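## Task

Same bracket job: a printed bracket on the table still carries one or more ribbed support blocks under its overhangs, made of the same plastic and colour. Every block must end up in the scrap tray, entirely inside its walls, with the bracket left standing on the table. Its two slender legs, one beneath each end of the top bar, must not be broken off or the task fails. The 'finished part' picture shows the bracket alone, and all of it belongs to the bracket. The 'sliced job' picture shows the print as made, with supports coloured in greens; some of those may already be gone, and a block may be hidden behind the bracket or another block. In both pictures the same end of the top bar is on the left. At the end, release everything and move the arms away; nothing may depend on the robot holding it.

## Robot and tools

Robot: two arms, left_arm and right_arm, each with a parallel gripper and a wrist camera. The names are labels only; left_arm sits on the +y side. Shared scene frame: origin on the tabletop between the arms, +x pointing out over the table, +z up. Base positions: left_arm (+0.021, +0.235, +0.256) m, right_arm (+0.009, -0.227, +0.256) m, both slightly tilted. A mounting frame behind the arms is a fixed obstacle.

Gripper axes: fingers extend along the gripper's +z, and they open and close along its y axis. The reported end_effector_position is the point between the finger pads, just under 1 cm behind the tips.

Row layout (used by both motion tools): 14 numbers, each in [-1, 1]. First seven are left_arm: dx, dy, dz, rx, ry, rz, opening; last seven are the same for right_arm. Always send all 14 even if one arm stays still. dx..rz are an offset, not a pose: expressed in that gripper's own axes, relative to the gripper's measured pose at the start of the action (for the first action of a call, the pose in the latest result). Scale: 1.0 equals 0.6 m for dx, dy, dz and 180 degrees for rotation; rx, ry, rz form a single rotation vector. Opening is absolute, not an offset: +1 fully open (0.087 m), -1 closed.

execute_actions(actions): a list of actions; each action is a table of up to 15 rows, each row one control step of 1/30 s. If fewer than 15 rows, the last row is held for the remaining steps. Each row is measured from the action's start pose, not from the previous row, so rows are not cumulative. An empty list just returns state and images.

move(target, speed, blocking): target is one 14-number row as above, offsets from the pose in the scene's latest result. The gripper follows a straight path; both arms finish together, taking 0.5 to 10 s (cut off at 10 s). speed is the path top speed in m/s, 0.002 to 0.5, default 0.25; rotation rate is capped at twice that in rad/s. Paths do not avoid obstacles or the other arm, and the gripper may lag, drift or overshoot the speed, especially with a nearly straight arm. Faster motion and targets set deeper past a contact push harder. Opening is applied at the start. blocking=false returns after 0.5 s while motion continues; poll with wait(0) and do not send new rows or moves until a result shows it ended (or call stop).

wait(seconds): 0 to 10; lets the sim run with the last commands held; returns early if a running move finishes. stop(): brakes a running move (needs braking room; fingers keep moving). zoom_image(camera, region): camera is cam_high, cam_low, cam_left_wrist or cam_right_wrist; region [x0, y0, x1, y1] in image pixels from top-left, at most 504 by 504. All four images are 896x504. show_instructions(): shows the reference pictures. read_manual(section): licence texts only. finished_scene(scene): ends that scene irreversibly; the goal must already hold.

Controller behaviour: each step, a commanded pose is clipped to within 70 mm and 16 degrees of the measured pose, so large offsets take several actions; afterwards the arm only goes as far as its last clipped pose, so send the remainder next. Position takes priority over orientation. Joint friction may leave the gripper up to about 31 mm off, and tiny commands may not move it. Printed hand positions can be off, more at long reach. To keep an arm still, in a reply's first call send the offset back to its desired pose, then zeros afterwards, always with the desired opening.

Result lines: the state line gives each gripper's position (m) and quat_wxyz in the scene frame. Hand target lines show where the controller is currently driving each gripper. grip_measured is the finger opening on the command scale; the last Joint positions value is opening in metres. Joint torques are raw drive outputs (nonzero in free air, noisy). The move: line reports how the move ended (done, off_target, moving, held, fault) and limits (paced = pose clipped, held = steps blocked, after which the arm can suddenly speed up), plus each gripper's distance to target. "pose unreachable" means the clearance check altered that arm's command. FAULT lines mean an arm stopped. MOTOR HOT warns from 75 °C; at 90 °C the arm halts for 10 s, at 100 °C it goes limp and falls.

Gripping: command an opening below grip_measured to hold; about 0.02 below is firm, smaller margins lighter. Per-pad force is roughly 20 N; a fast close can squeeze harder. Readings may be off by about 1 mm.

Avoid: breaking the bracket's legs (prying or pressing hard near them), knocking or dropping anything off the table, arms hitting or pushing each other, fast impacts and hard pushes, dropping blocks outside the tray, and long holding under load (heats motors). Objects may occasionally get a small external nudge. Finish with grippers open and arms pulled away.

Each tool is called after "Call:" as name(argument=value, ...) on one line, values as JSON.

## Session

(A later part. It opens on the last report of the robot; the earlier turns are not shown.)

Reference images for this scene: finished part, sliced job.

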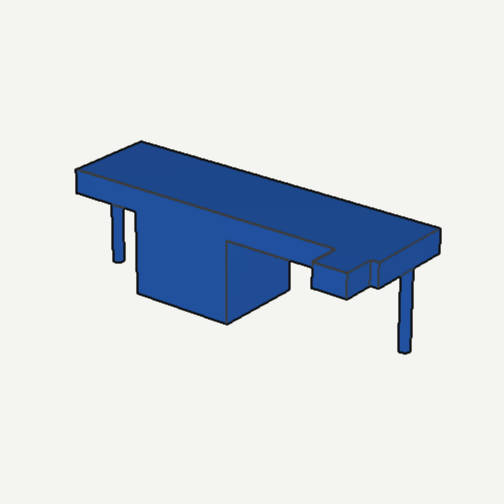

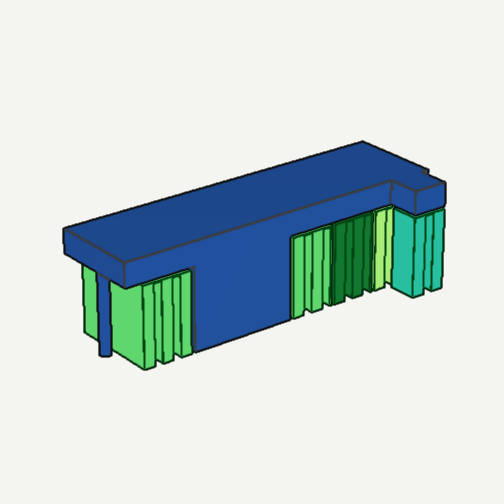

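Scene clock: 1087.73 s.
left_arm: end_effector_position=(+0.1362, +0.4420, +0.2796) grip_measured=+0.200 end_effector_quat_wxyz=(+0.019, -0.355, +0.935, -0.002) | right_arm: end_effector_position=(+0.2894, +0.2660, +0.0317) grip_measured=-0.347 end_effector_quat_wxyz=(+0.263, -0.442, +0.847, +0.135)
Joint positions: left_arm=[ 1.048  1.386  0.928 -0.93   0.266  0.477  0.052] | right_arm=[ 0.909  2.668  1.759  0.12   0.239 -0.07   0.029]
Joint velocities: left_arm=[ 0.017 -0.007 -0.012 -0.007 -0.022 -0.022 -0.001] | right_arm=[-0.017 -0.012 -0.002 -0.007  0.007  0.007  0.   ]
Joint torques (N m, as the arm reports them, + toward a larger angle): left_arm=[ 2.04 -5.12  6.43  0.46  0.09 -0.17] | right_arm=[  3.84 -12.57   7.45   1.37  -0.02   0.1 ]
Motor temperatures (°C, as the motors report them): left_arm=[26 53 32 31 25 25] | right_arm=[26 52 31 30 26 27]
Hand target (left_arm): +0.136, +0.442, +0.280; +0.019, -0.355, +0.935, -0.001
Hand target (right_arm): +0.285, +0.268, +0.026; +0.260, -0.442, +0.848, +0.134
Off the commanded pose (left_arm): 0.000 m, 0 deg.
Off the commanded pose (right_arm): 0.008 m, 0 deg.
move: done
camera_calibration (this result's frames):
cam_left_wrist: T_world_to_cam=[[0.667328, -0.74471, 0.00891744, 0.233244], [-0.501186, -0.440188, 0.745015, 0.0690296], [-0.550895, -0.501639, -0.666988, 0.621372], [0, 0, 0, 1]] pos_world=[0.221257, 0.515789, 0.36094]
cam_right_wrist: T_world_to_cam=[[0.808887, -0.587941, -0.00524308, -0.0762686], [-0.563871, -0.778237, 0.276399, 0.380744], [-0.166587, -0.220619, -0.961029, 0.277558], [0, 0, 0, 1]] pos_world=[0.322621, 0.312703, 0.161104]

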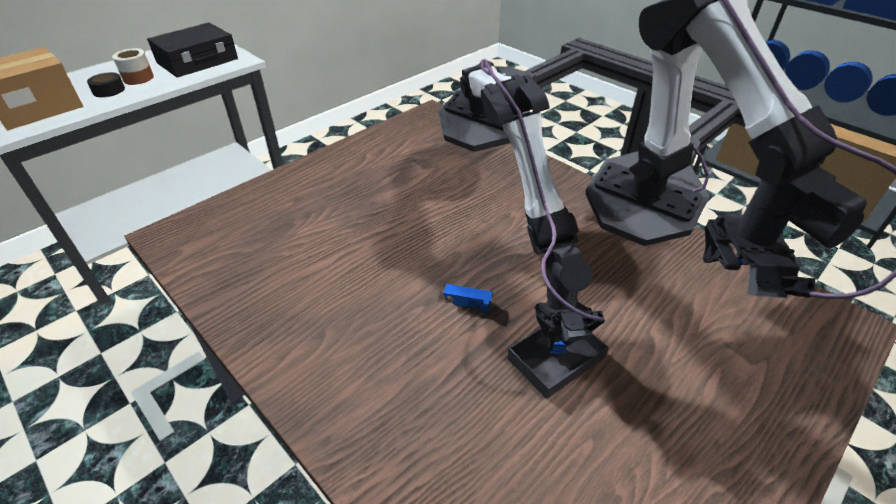

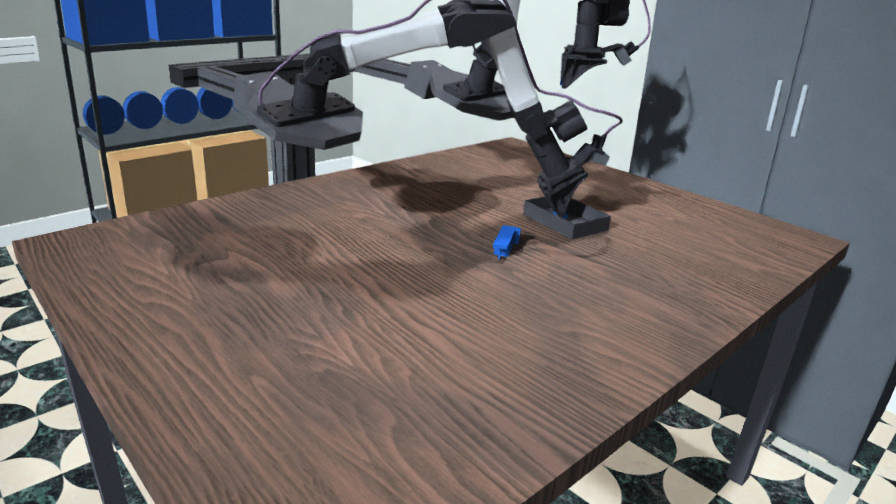

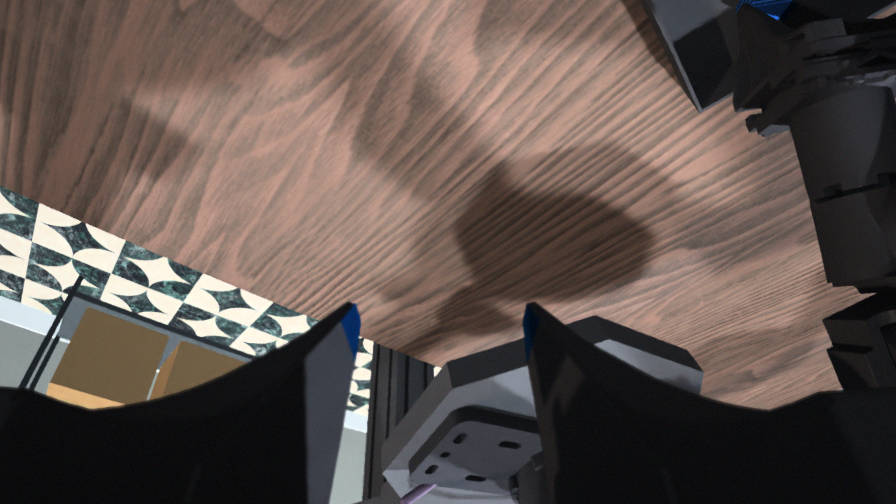

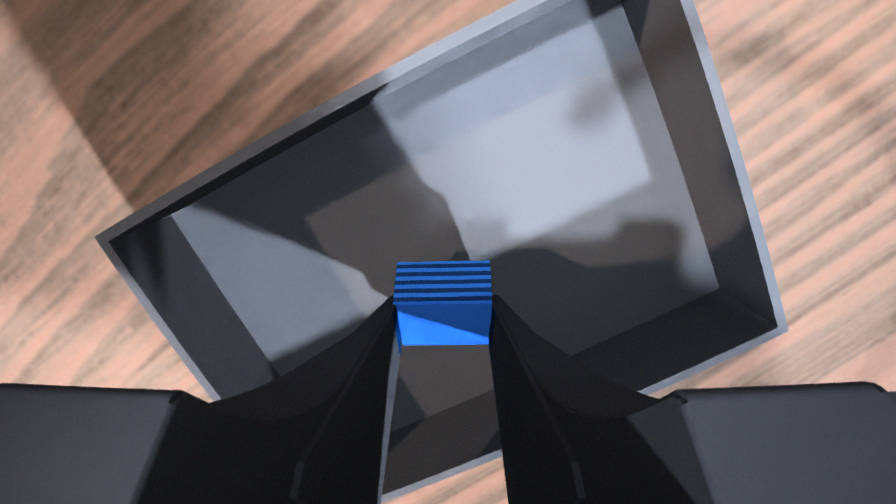

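Call:
execute_actions(actions=[[[0,0,0,0,0,0,0.2,0.0068,0.0074,0.0083,0,0,0,-0.4],[0,0,0,0,0,0,0.2,0.0073,0.0074,0.0090,0,0,0,-0.4],[0,0,0,0,0,0,0.2,0.0078,0.0074,0.0097,0,0,0,-0.4],[0,0,0,0,0,0,0.2,0.0083,0.0074,0.0104,0,0,0,-0.4],[0,0,0,0,0,0,0.2,0.0088,0.0074,0.0111,0,0,0,-0.4],[0,0,0,0,0,0,0.2,0.0093,0.0074,0.0118,0,0,0,-0.4],[0,0,0,0,0,0,0.2,0.0098,0.0074,0.0125,0,0,0,-0.4],[0,0,0,0,0,0,0.2,0.0103,0.0074,0.0132,0,0,0,-0.4],[0,0,0,0,0,0,0.2,0.0108,0.0074,0.0139,0,0,0,-0.4],[0,0,0,0,0,0,0.2,0.0113,0.0074,0.0146,0,0,0,-0.4],[0,0,0,0,0,0,0.2,0.0118,0.0074,0.0153,0,0,0,-0.4],[0,0,0,0,0,0,0.2,0.0123,0.0074,0.0160,0,0,0,-0.4],[0,0,0,0,0,0,0.2,0.0128,0.0074,0.0167,0,0,0,-0.4]],[[0,0,0,0,0,0,0.2,0,0,0,0,0,0,-0.37],[0,0,0,0,0,0,0.2,0,0,0,0,0,0,-0.34],[0,0,0,0,0,0,0.2,0,0,0,0,0,0,-0.31],[0,0,0,0,0,0,0.2,0,0,0,0,0,0,-0.27],[0,0,0,0,0,0,0.2,0,0,0,0,0,0,-0.23],[0,0,0,0,0,0,0.2,0,0,0,0,0,0,-0.19],[0,0,0,0,0,0,0.2,0,0,0,0,0,0,-0.15],[0,0,0,0,0,0,0.2,0,0,0,0,0,0,-0.11],[0,0,0,0,0,0,0.2,0,0,0,0,0,0,-0.07],[0,0,0,0,0,0,0.2,0,0,0,0,0,0,-0.03],[0,0,0,0,0,0,0.2,0,0,0,0,0,0,0.0]]])

Scene clock: 1096.40 s.
left_arm: end_effector_position=(+0.1362, +0.4420, +0.2796) grip_measured=+0.200 end_effector_quat_wxyz=(+0.019, -0.355, +0.935, -0.002) | right_arm: end_effector_position=(+0.2916, +0.2697, +0.0317) grip_measured=+0.000 end_effector_quat_wxyz=(+0.272, -0.438, +0.845, +0.140)
Joint positions: left_arm=[ 1.048  1.386  0.928 -0.93   0.266  0.477  0.052] | right_arm=[ 0.909  2.674  1.759  0.149  0.239 -0.07   0.044]
Joint velocities: left_arm=[-0.002  0.012 -0.007  0.037 -0.007  0.066  0.   ] | right_arm=[ 0.007 -0.002  0.002  0.037 -0.022 -0.022 -0.001]
Joint torques (N m, as the arm reports them, + toward a larger angle): left_arm=[ 2.03 -5.12  6.47  0.43  0.11 -0.16] | right_arm=[  3.16 -14.19   5.75   1.42  -0.11   0.05]
Motor temperatures (°C, as the motors report them): left_arm=[26 51 33 30 25 25] | right_arm=[26 55 31 31 26 27]
Hand target (left_arm): +0.136, +0.442, +0.280; +0.019, -0.355, +0.935, -0.002
Hand target (right_arm): +0.291, +0.269, +0.031; +0.270, -0.439, +0.846, +0.139
Off the commanded pose (left_arm): 0.000 m, 0 deg.
Off the commanded pose (right_arm): 0.001 m, 0 deg.
camera_calibration (this result's frames):
cam_left_wrist: T_world_to_cam=[[0.667328, -0.74471, 0.00891744, 0.233244], [-0.501186, -0.440188, 0.745015, 0.0690296], [-0.550895, -0.501639, -0.666988, 0.621372], [0, 0, 0, 1]] pos_world=[0.221257, 0.515789, 0.36094]
cam_right_wrist: T_world_to_cam=[[0.805892, -0.592016, -0.00743792, -0.0737819], [-0.570867, -0.780312, 0.255391, 0.388177], [-0.157, -0.201572, -0.966809, 0.270907], [0, 0, 0, 1]] pos_world=[0.32359, 0.313826, 0.16223]

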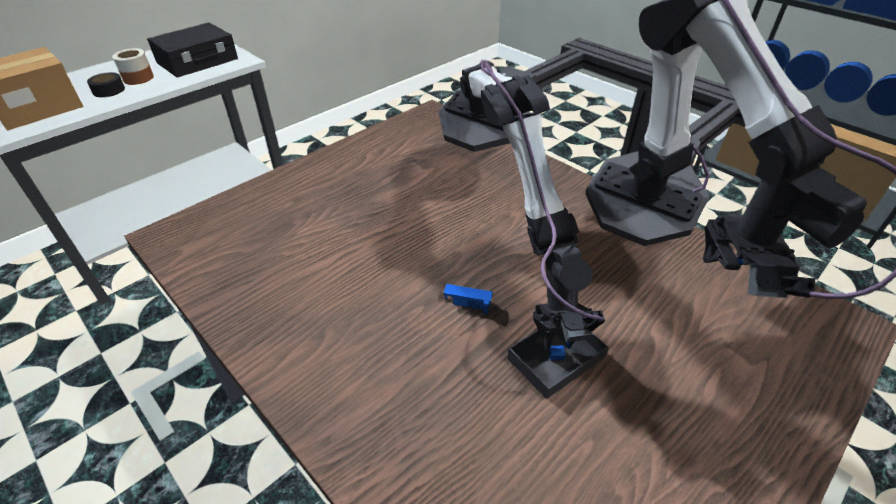

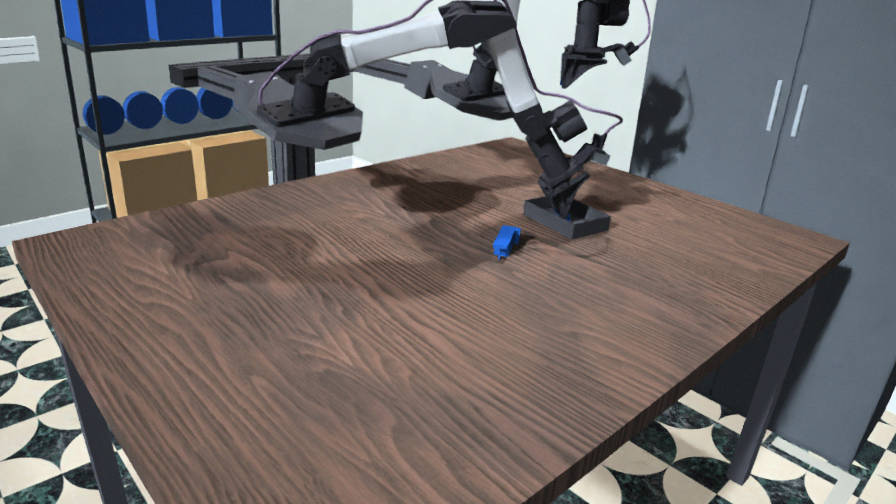

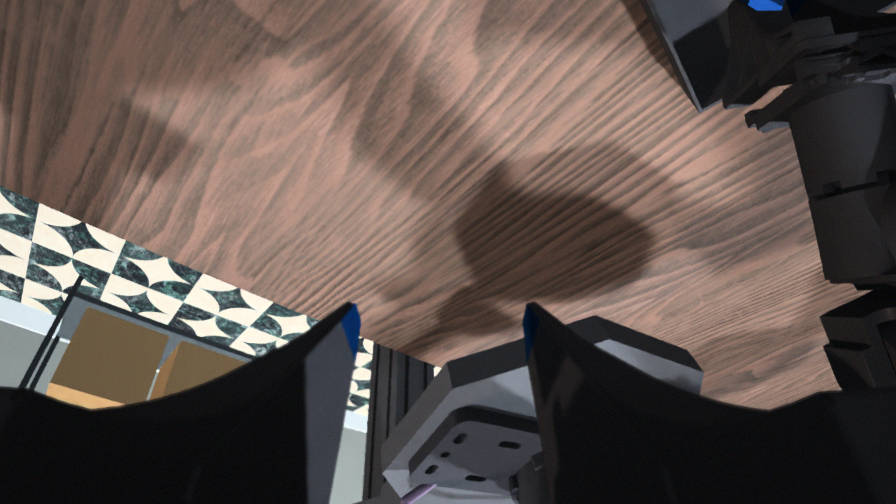

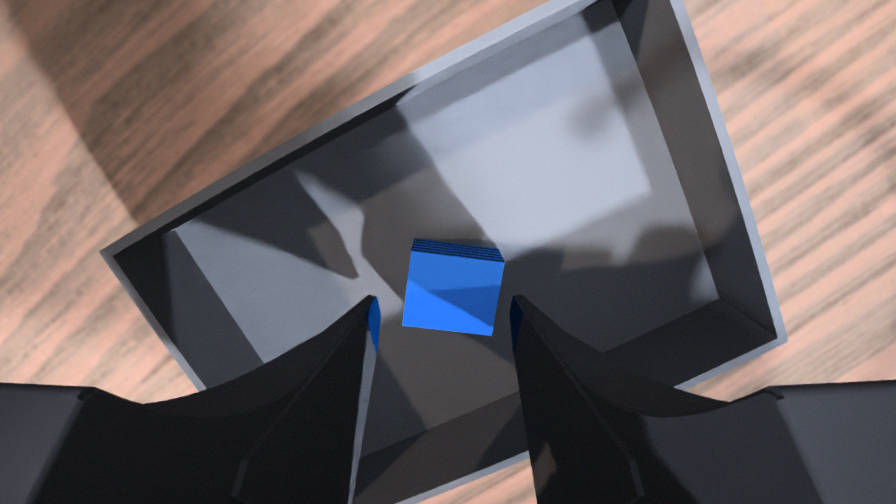

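Call:
move(target=[0,0,0,0,0,0,0.2,-0.02,0,-0.1,0,0,0,0.0], speed=0.15)

Scene clock: 1102.10 s.
left_arm: end_effector_position=(+0.1362, +0.4420, +0.2796) grip_measured=+0.200 end_effector_quat_wxyz=(+0.019, -0.355, +0.935, -0.002) | right_arm: end_effector_position=(+0.2866, +0.2569, +0.0946) grip_measured=+0.000 end_effector_quat_wxyz=(+0.284, -0.434, +0.842, +0.148)
Joint positions: left_arm=[ 1.048  1.386  0.928 -0.93   0.266  0.477  0.052] | right_arm=[ 0.934  2.447  1.554  0.154  0.254 -0.055  0.044]
Joint velocities: left_arm=[-0.007  0.007  0.012  0.007 -0.007  0.081 -0.001] | right_arm=[-0.007 -0.007 -0.027 -0.051  0.037  0.051 -0.   ]
Joint torques (N m, as the arm reports them, + toward a larger angle): left_arm=[ 1.92 -5.15  6.41  0.41  0.1  -0.14] | right_arm=[  3.59 -13.49   3.86   1.45   0.     0.08]
Motor temperatures (°C, as the motors report them): left_arm=[26 50 33 30 25 25] | right_arm=[26 57 31 31 26 27]
Hand target (left_arm): +0.136, +0.442, +0.280; +0.019, -0.355, +0.935, -0.002
Hand target (right_arm): +0.277, +0.249, +0.087; +0.272, -0.438, +0.845, +0.140
Off the commanded pose (left_arm): 0.000 m, 0 deg.
Off the commanded pose (right_arm): 0.014 m, 2 deg.
move: off_target (right_arm)
camera_calibration (this result's frames):
cam_left_wrist: T_world_to_cam=[[0.667328, -0.74471, 0.00891744, 0.233244], [-0.501186, -0.440188, 0.745015, 0.0690296], [-0.550895, -0.501639, -0.666988, 0.621372], [0, 0, 0, 1]] pos_world=[0.221257, 0.515789, 0.36094]
cam_right_wrist: T_world_to_cam=[[0.804026, -0.594471, -0.0120697, -0.0753406], [-0.577017, -0.784997, 0.225459, 0.365049], [-0.143503, -0.17431, -0.974178, 0.318227], [0, 0, 0, 1]] pos_world=[0.316882, 0.297245, 0.226797]

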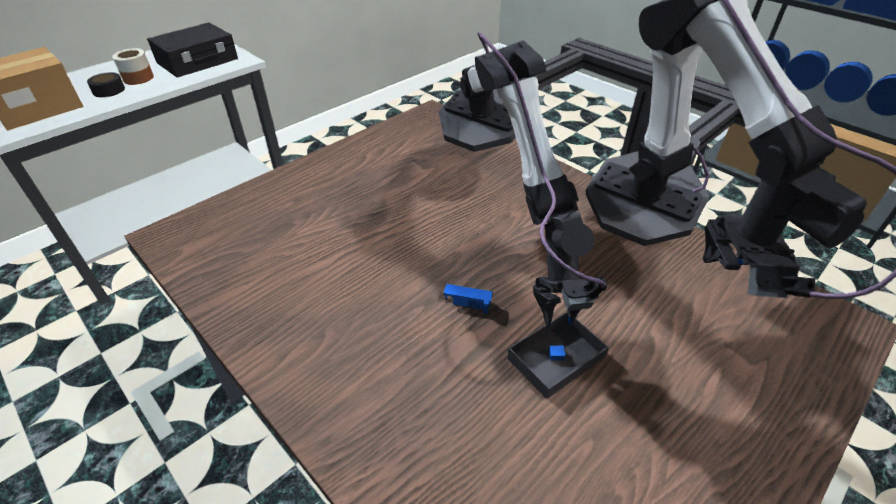

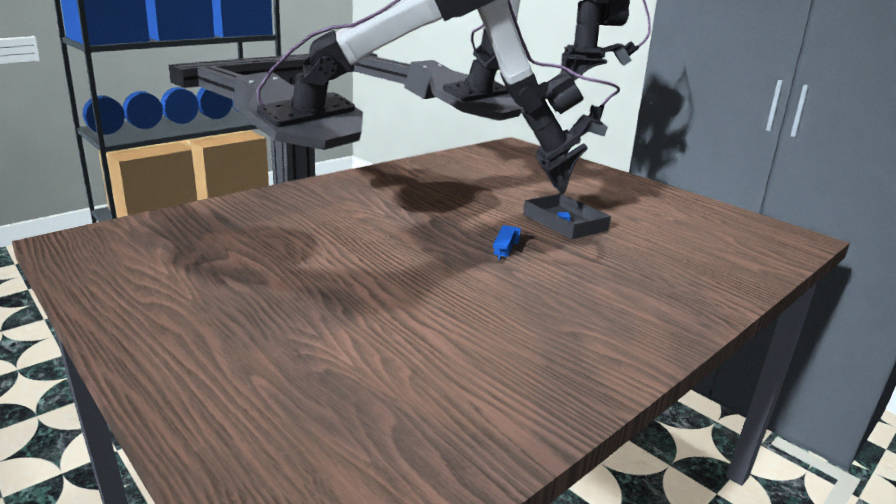

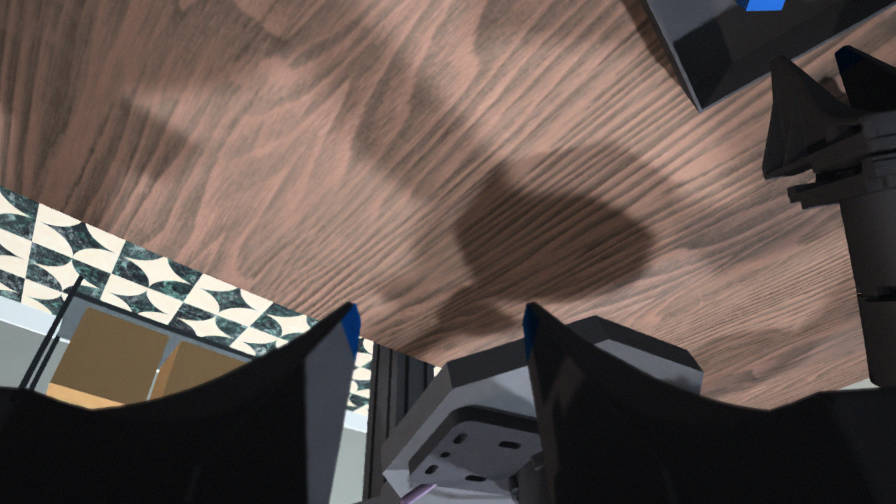

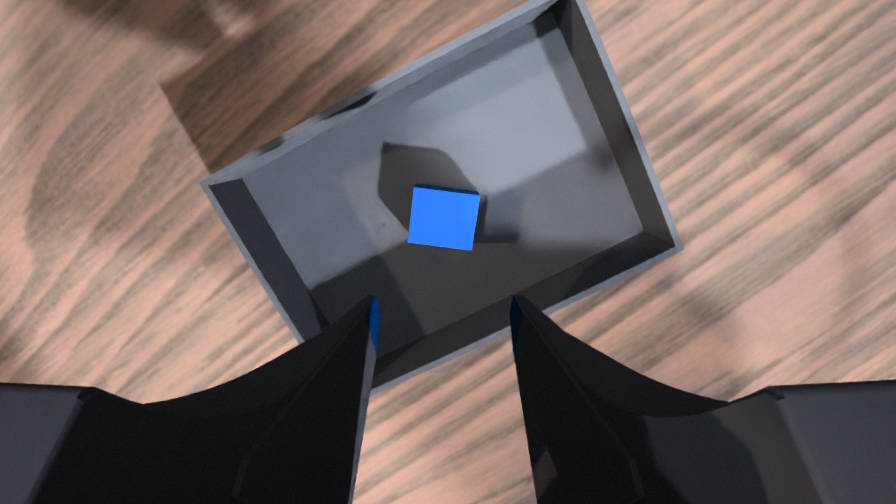

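Call:
move(target=[-0.0552,-0.4992,0.0265,0,0.2053,-0.0202,-0.25,0.2268,-0.3008,-0.154,-0.1236,0.1822,-0.3681,0.2], speed=0.33)

Scene clock: 1194.73 s.
left_arm: end_effector_position=(+0.3617, +0.2386, +0.2748) grip_measured=-0.250 end_effector_quat_wxyz=(-0.260, -0.362, +0.887, -0.120) | right_arm: end_effector_position=(+0.3457, +0.0299, +0.0867) grip_measured=+0.200 end_effector_quat_wxyz=(-0.014, +0.879, -0.477, +0.003)
Joint positions: left_arm=[ 0.042  2.077  1.792 -1.497  0.31  -0.476  0.033] | right_arm=[ 0.62   2.258  1.401 -0.462  0.175 -1.402  0.052]
Joint velocities: left_arm=[-0.002 -0.002 -0.012 -0.066 -0.051  0.007  0.   ] | right_arm=[ 0.002 -0.012 -0.012 -0.022 -0.066 -0.037 -0.   ]
Joint torques (N m, as the arm reports them, + toward a larger angle): left_arm=[-0.15 -9.18  7.33 -0.71  0.28 -0.21] | right_arm=[  1.02 -12.55   2.44   0.23  -0.05  -0.05]
Motor temperatures (°C, as the motors report them): left_arm=[25 43 34 29 25 25] | right_arm=[27 69 29 33 25 27]
Hand target (left_arm): +0.362, +0.235, +0.271; -0.274, -0.364, +0.882, -0.121
Hand target (right_arm): +0.342, +0.018, +0.086; +0.001, +0.880, -0.475, +0.005
Off the commanded pose (left_arm): 0.005 m, 2 deg.
Off the commanded pose (right_arm): 0.014 m, 2 deg.
move: off_target (right_arm)
camera_calibration (this result's frames):
cam_left_wrist: T_world_to_cam=[[0.705212, -0.70881, 0.0162444, -0.0929217], [-0.094292, -0.0710559, 0.993006, -0.20734], [-0.702698, -0.701812, -0.116945, 0.591873], [0, 0, 0, 1]] pos_world=[0.461887, 0.334787, 0.276616]
cam_right_wrist: T_world_to_cam=[[0.848624, 0.528119, 0.0304605, -0.310535], [0.319842, -0.558108, 0.765647, -0.140899], [0.421354, -0.640004, -0.642539, 0.0693116], [0, 0, 0, 1]] pos_world=[0.279388, 0.129722, 0.161874]

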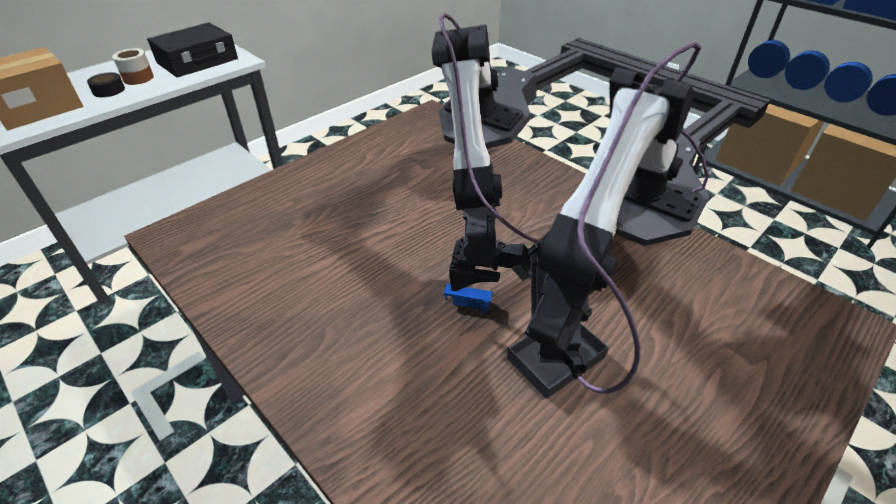

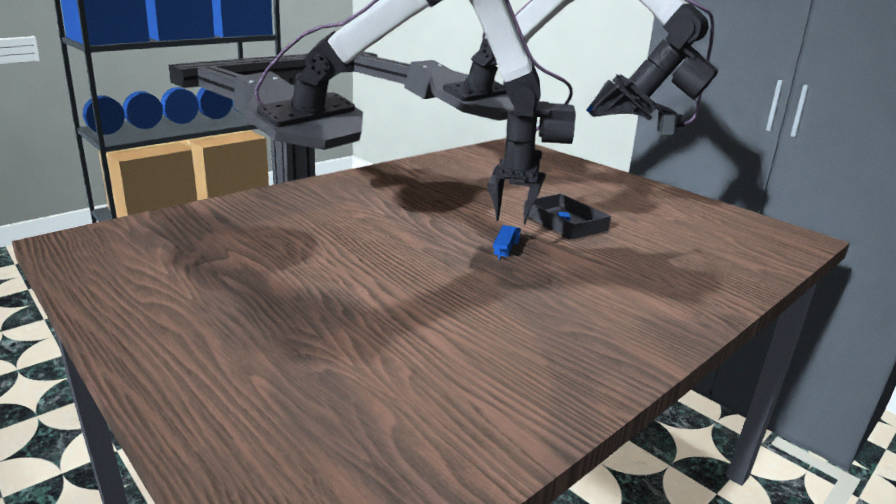

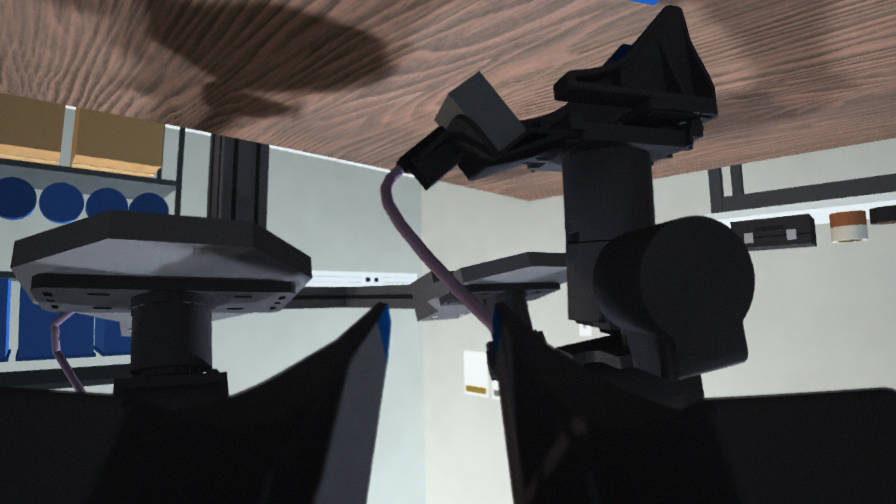

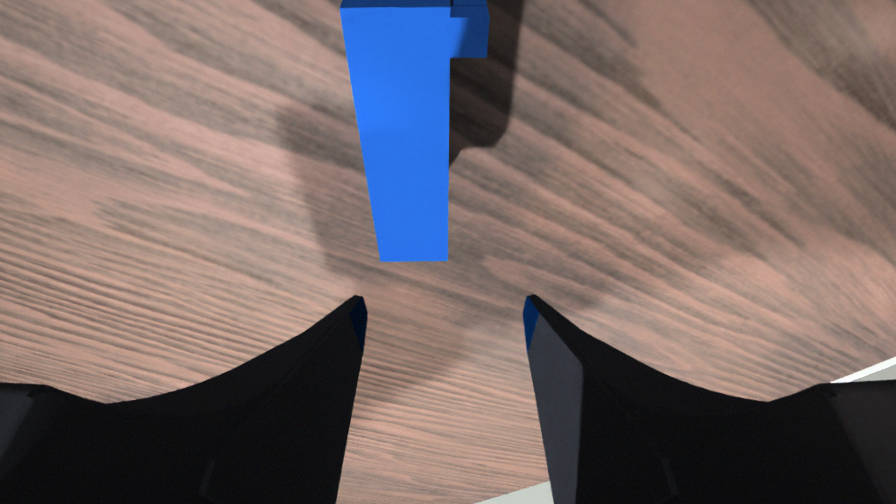

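Call:
move(target=[0,0,0,0,0,0,-0.25,-0.004,0.036,0.06,-0.0088,0.0026,0,0.2], speed=0.08)

Scene clock: 1206.60 s.
left_arm: end_effector_position=(+0.3614, +0.2385, +0.2751) grip_measured=-0.250 end_effector_quat_wxyz=(-0.260, -0.363, +0.887, -0.120) | right_arm: end_effector_position=(+0.3357, +0.0276, +0.0575) grip_measured=+0.200 end_effector_quat_wxyz=(-0.011, +0.880, -0.476, +0.003)
Joint positions: left_arm=[ 0.042  2.077  1.792 -1.498  0.311 -0.476  0.033] | right_arm=[ 0.62   2.327  1.376 -0.374  0.175 -1.404  0.052]
Joint velocities: left_arm=[-0.017  0.002 -0.002  0.007 -0.007 -0.066  0.   ] | right_arm=[ 0.002 -0.012 -0.007 -0.037 -0.022  0.022  0.001]
Joint torques (N m, as the arm reports them, + toward a larger angle): left_arm=[  0.43 -11.21   5.66  -0.56   0.15  -0.14] | right_arm=[  1.92 -10.9    2.46   0.4   -0.13   0.08]
Motor temperatures (°C, as the motors report them): left_arm=[25 46 35 29 25 25] | right_arm=[27 68 29 32 25 27]
Hand target (left_arm): +0.362, +0.239, +0.275; -0.260, -0.362, +0.887, -0.120
Hand target (right_arm): +0.327, +0.021, +0.050; +0.001, +0.879, -0.477, +0.001
Off the commanded pose (left_arm): 0.000 m, 0 deg.
Off the commanded pose (right_arm): 0.013 m, 1 deg.
move: off_target (right_arm)
camera_calibration (this result's frames):
cam_left_wrist: T_world_to_cam=[[0.705587, -0.708454, 0.015507, -0.0928633], [-0.0926993, -0.0705847, 0.993189, -0.208354], [-0.702534, -0.702218, -0.115477, 0.591272], [0, 0, 0, 1]] pos_world=[0.461598, 0.334706, 0.276654]
cam_right_wrist: T_world_to_cam=[[0.847192, 0.530698, 0.0250177, -0.299213], [0.324389, -0.553991, 0.766724, -0.118354], [0.420758, -0.641447, -0.641489, 0.053492], [0, 0, 0, 1]] pos_world=[0.269376, 0.127537, 0.132545]

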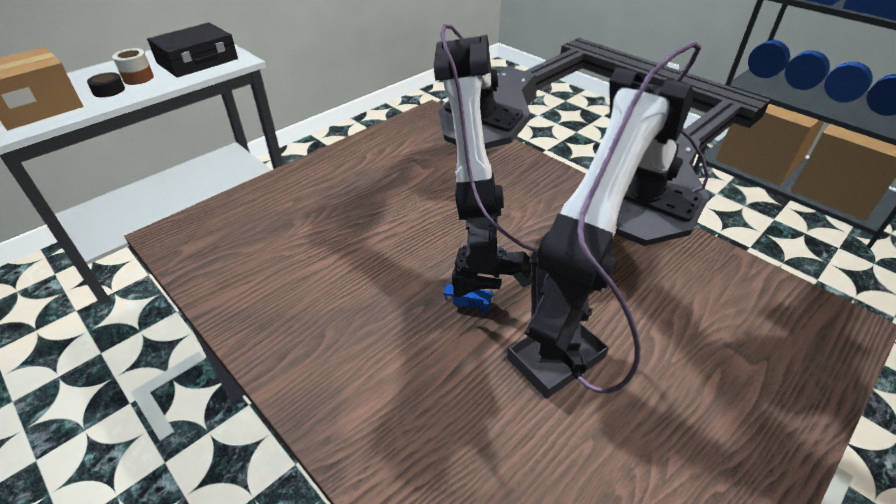

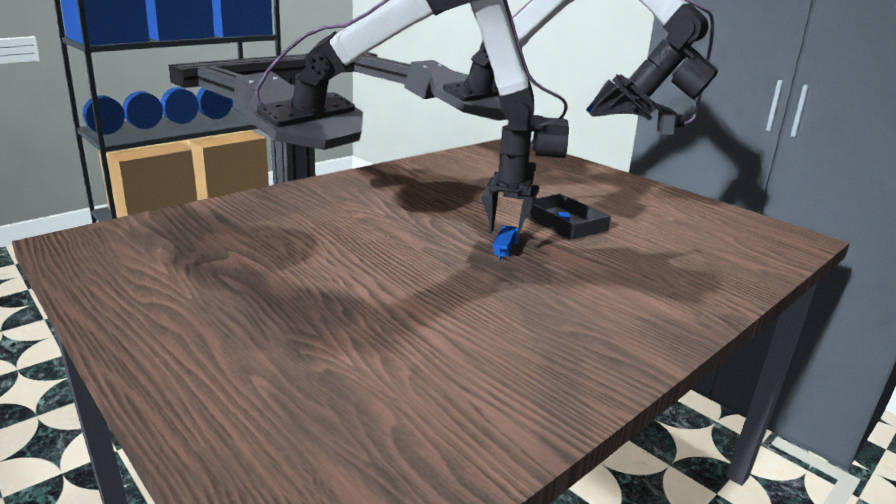

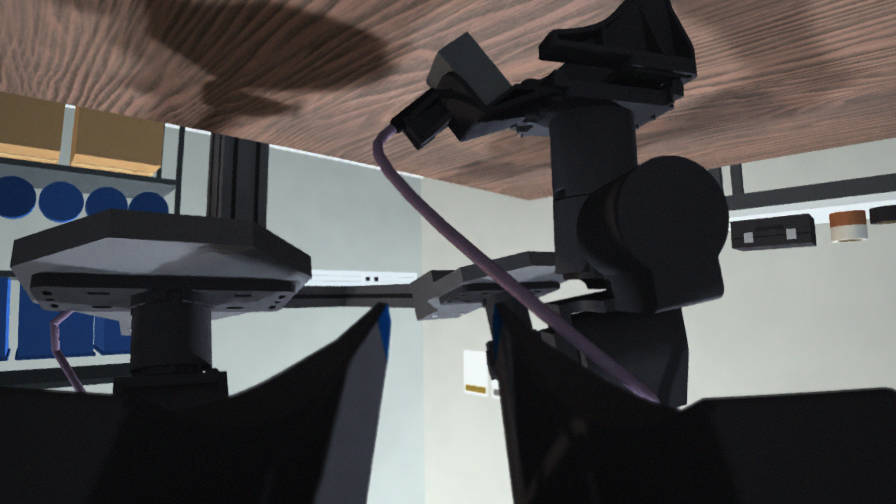

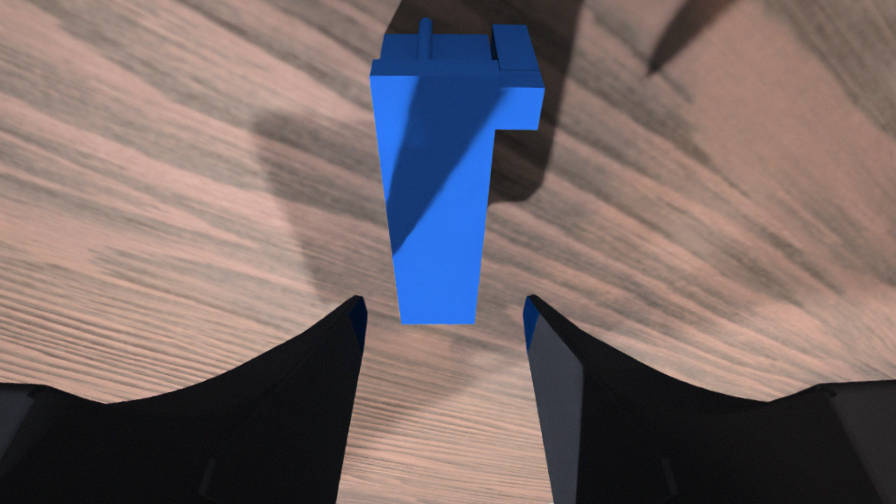

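Call:
move(target=[0,0,0,0,0,0,-0.25,0.012,0.02,0.063,-0.007,0.0016,0,0.2], speed=0.06)

Scene clock: 1215.43 s.
left_arm: end_effector_position=(+0.3614, +0.2385, +0.2751) grip_measured=-0.250 end_effector_quat_wxyz=(-0.260, -0.363, +0.887, -0.120) | right_arm: end_effector_position=(+0.3284, +0.0186, +0.0249) grip_measured=+0.200 end_effector_quat_wxyz=(+0.000, +0.880, -0.474, +0.001)
Joint positions: left_arm=[ 0.042  2.077  1.792 -1.498  0.311 -0.476  0.033] | right_arm=[ 0.603  2.415  1.376 -0.305  0.175 -1.419  0.052]
Joint velocities: left_arm=[-0.012  0.007  0.002  0.11  -0.051  0.007 -0.002] | right_arm=[ 0.007 -0.002 -0.007  0.022  0.051  0.051  0.   ]
Joint torques (N m, as the arm reports them, + toward a larger angle): left_arm=[  0.42 -11.27   5.72  -0.56   0.2   -0.17] | right_arm=[  0.78 -10.57   4.12   0.36  -0.23  -0.02]
Motor temperatures (°C, as the motors report them): left_arm=[25 49 35 29 25 25] | right_arm=[27 66 29 31 25 27]
Hand target (left_arm): +0.361, +0.239, +0.275; -0.260, -0.363, +0.887, -0.120
Hand target (right_arm): +0.330, +0.016, +0.019; +0.000, +0.880, -0.476, -0.000
Off the commanded pose (left_arm): 0.000 m, 0 deg.
Off the commanded pose (right_arm): 0.007 m, 0 deg.
move: done
camera_calibration (this result's frames):
cam_left_wrist: T_world_to_cam=[[0.705587, -0.708454, 0.015507, -0.0928633], [-0.0926993, -0.0705847, 0.993189, -0.208354], [-0.702534, -0.702218, -0.115477, 0.591272], [0, 0, 0, 1]] pos_world=[0.461598, 0.334706, 0.276654]
cam_right_wrist: T_world_to_cam=[[0.845676, 0.533677, 0.00449547, -0.286539], [0.336385, -0.539544, 0.77184, -0.100341], [0.414339, -0.651215, -0.6358, 0.0320478], [0, 0, 0, 1]] pos_world=[0.262793, 0.119651, 0.0991116]

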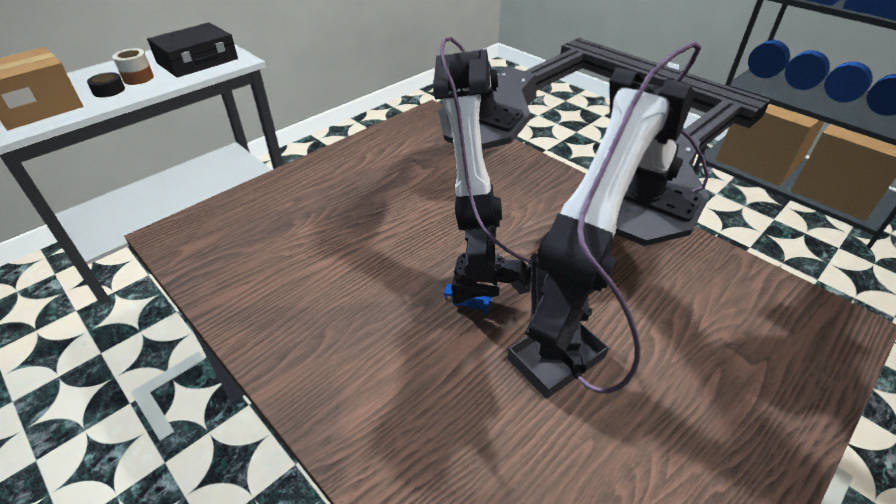

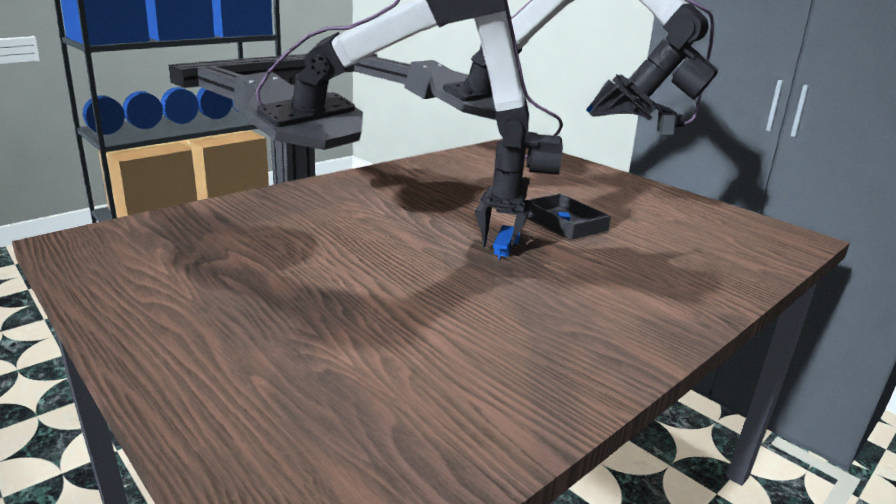

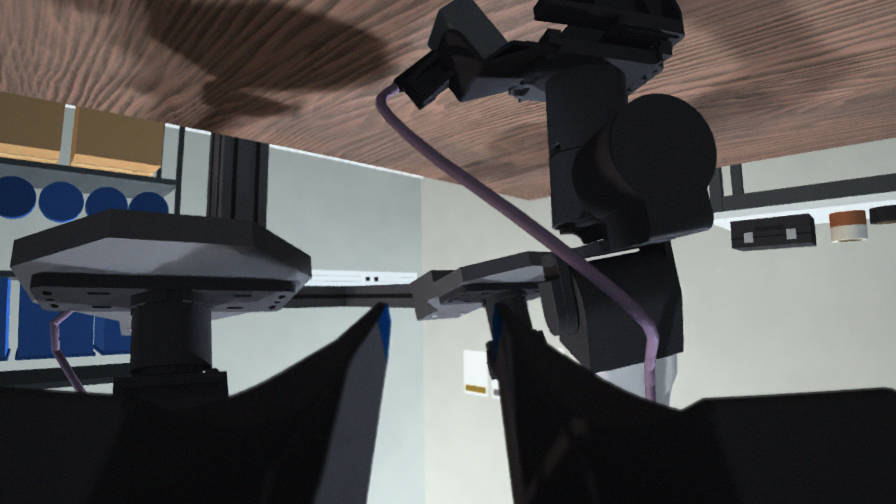

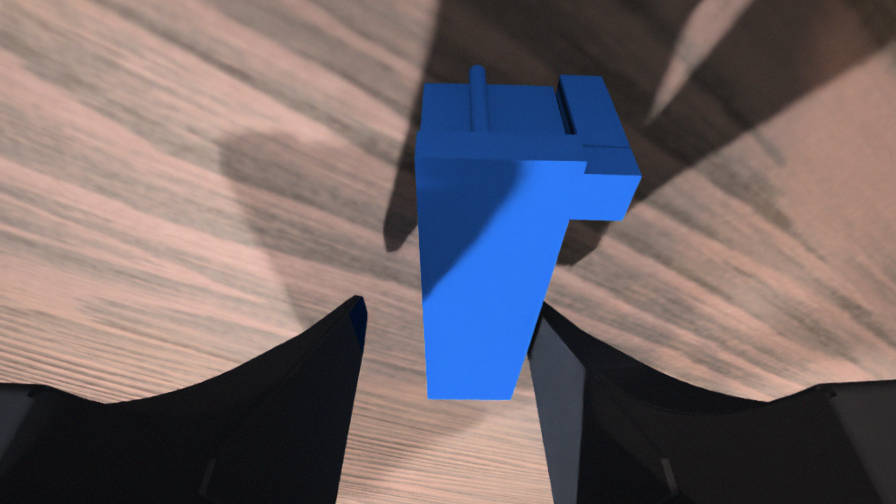

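Call:
execute_actions(actions=[[[0,0,0,0,0,0,-0.25,0,-0.002,0,0.0015,0,0,0.2],[0,0,0,0,0,0,-0.25,0,-0.004,0,0.003,0,0,0.2],[0,0,0,0,0,0,-0.25,0,-0.006,0,0.0045,0,0,0.2],[0,0,0,0,0,0,-0.25,0,-0.008,0,0.006,0,0,0.2],[0,0,0,0,0,0,-0.25,0,-0.010,0,0.0075,0,0,0.17],[0,0,0,0,0,0,-0.25,0,-0.012,0,0.009,0,0,0.14],[0,0,0,0,0,0,-0.25,0,-0.014,0,0.0105,0,0,0.11],[0,0,0,0,0,0,-0.25,0,-0.015,0,0.0115,0,0,0.08],[0,0,0,0,0,0,-0.25,0,-0.015,0,0.0115,0,0,0.05]]])

Scene clock: 1222.70 s.
left_arm: end_effector_position=(+0.3614, +0.2385, +0.2751) grip_measured=-0.250 end_effector_quat_wxyz=(-0.260, -0.363, +0.887, -0.120) | right_arm: end_effector_position=(+0.3332, +0.0230, +0.0248) grip_measured=+0.050 end_effector_quat_wxyz=(-0.012, +0.879, -0.476, +0.005)
Joint positions: left_arm=[ 0.042  2.077  1.792 -1.498  0.311 -0.476  0.033] | right_arm=[ 0.603  2.415  1.376 -0.279  0.175 -1.42   0.046]
Joint velocities: left_arm=[-0.002  0.002  0.012 -0.037 -0.007  0.007 -0.001] | right_arm=[ 0.002  0.012 -0.012  0.037  0.007 -0.022  0.   ]
Joint torques (N m, as the arm reports them, + toward a larger angle): left_arm=[  0.44 -11.24   5.6   -0.56   0.18  -0.15] | right_arm=[  1.75 -11.91   3.68   0.4   -0.1   -0.03]
Motor temperatures (°C, as the motors report them): left_arm=[25 50 34 29 25 25] | right_arm=[26 65 29 31 25 27]
Hand target (left_arm): +0.361, +0.239, +0.275; -0.260, -0.363, +0.887, -0.120
Hand target (right_arm): +0.336, +0.024, +0.025; -0.016, +0.880, -0.474, +0.009
Off the commanded pose (left_arm): 0.000 m, 0 deg.
Off the commanded pose (right_arm): 0.003 m, 1 deg.
camera_calibration (this result's frames):
cam_left_wrist: T_world_to_cam=[[0.705587, -0.708454, 0.015507, -0.0928633], [-0.0926993, -0.0705847, 0.993189, -0.208354], [-0.702534, -0.702218, -0.115477, 0.591272], [0, 0, 0, 1]] pos_world=[0.461598, 0.334706, 0.276654]
cam_right_wrist: T_world_to_cam=[[0.847379, 0.530117, 0.0304016, -0.294005], [0.319236, -0.554369, 0.768611, -0.0934233], [0.424308, -0.6416, -0.638993, 0.0293698], [0, 0, 0, 1]] pos_world=[0.266496, 0.12291, 0.0995115]

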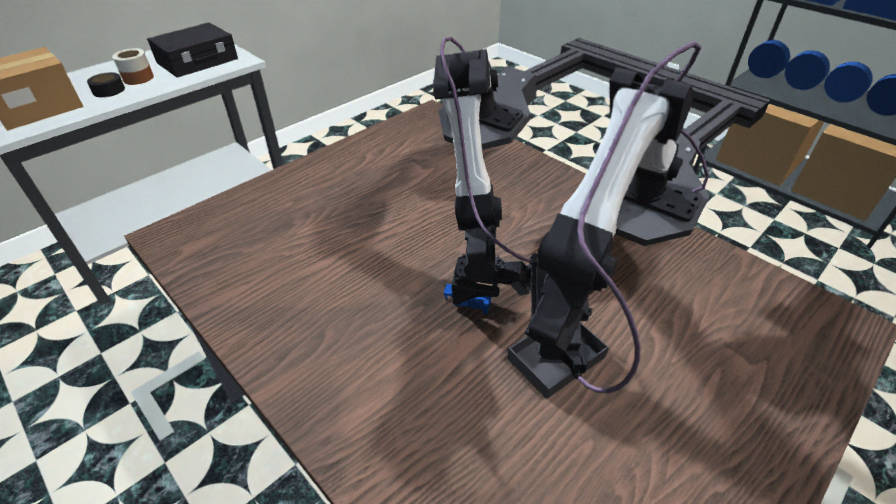

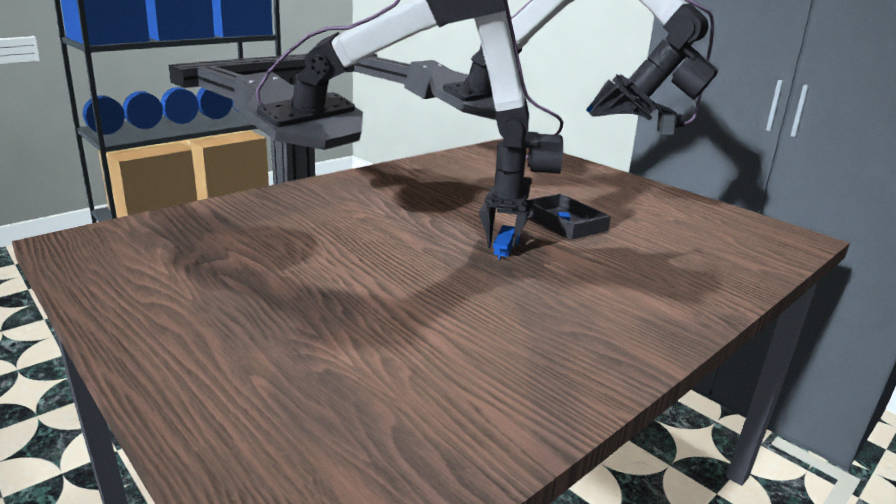

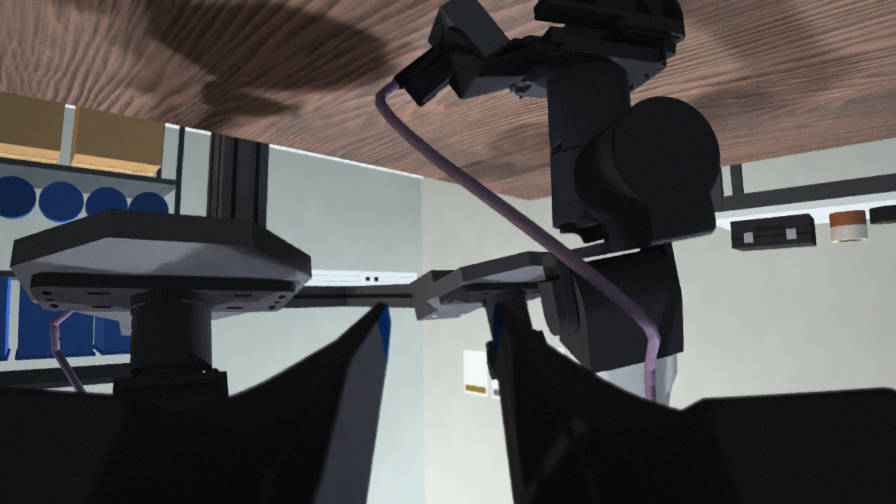

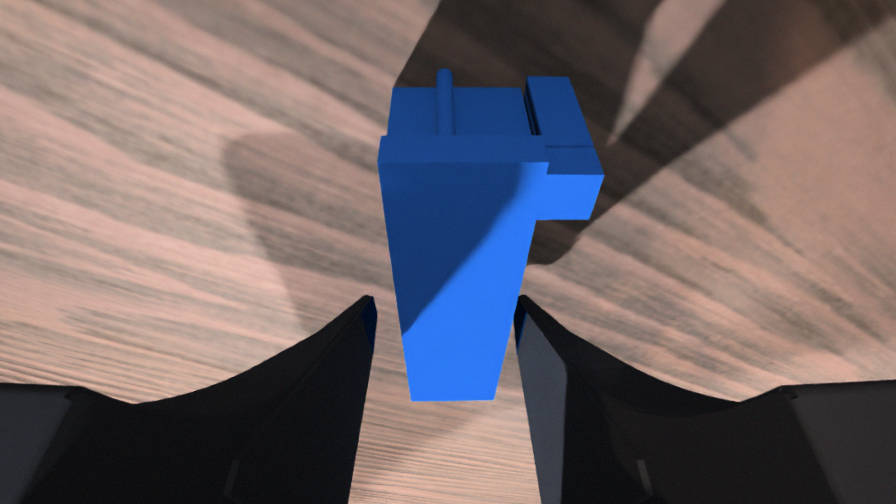

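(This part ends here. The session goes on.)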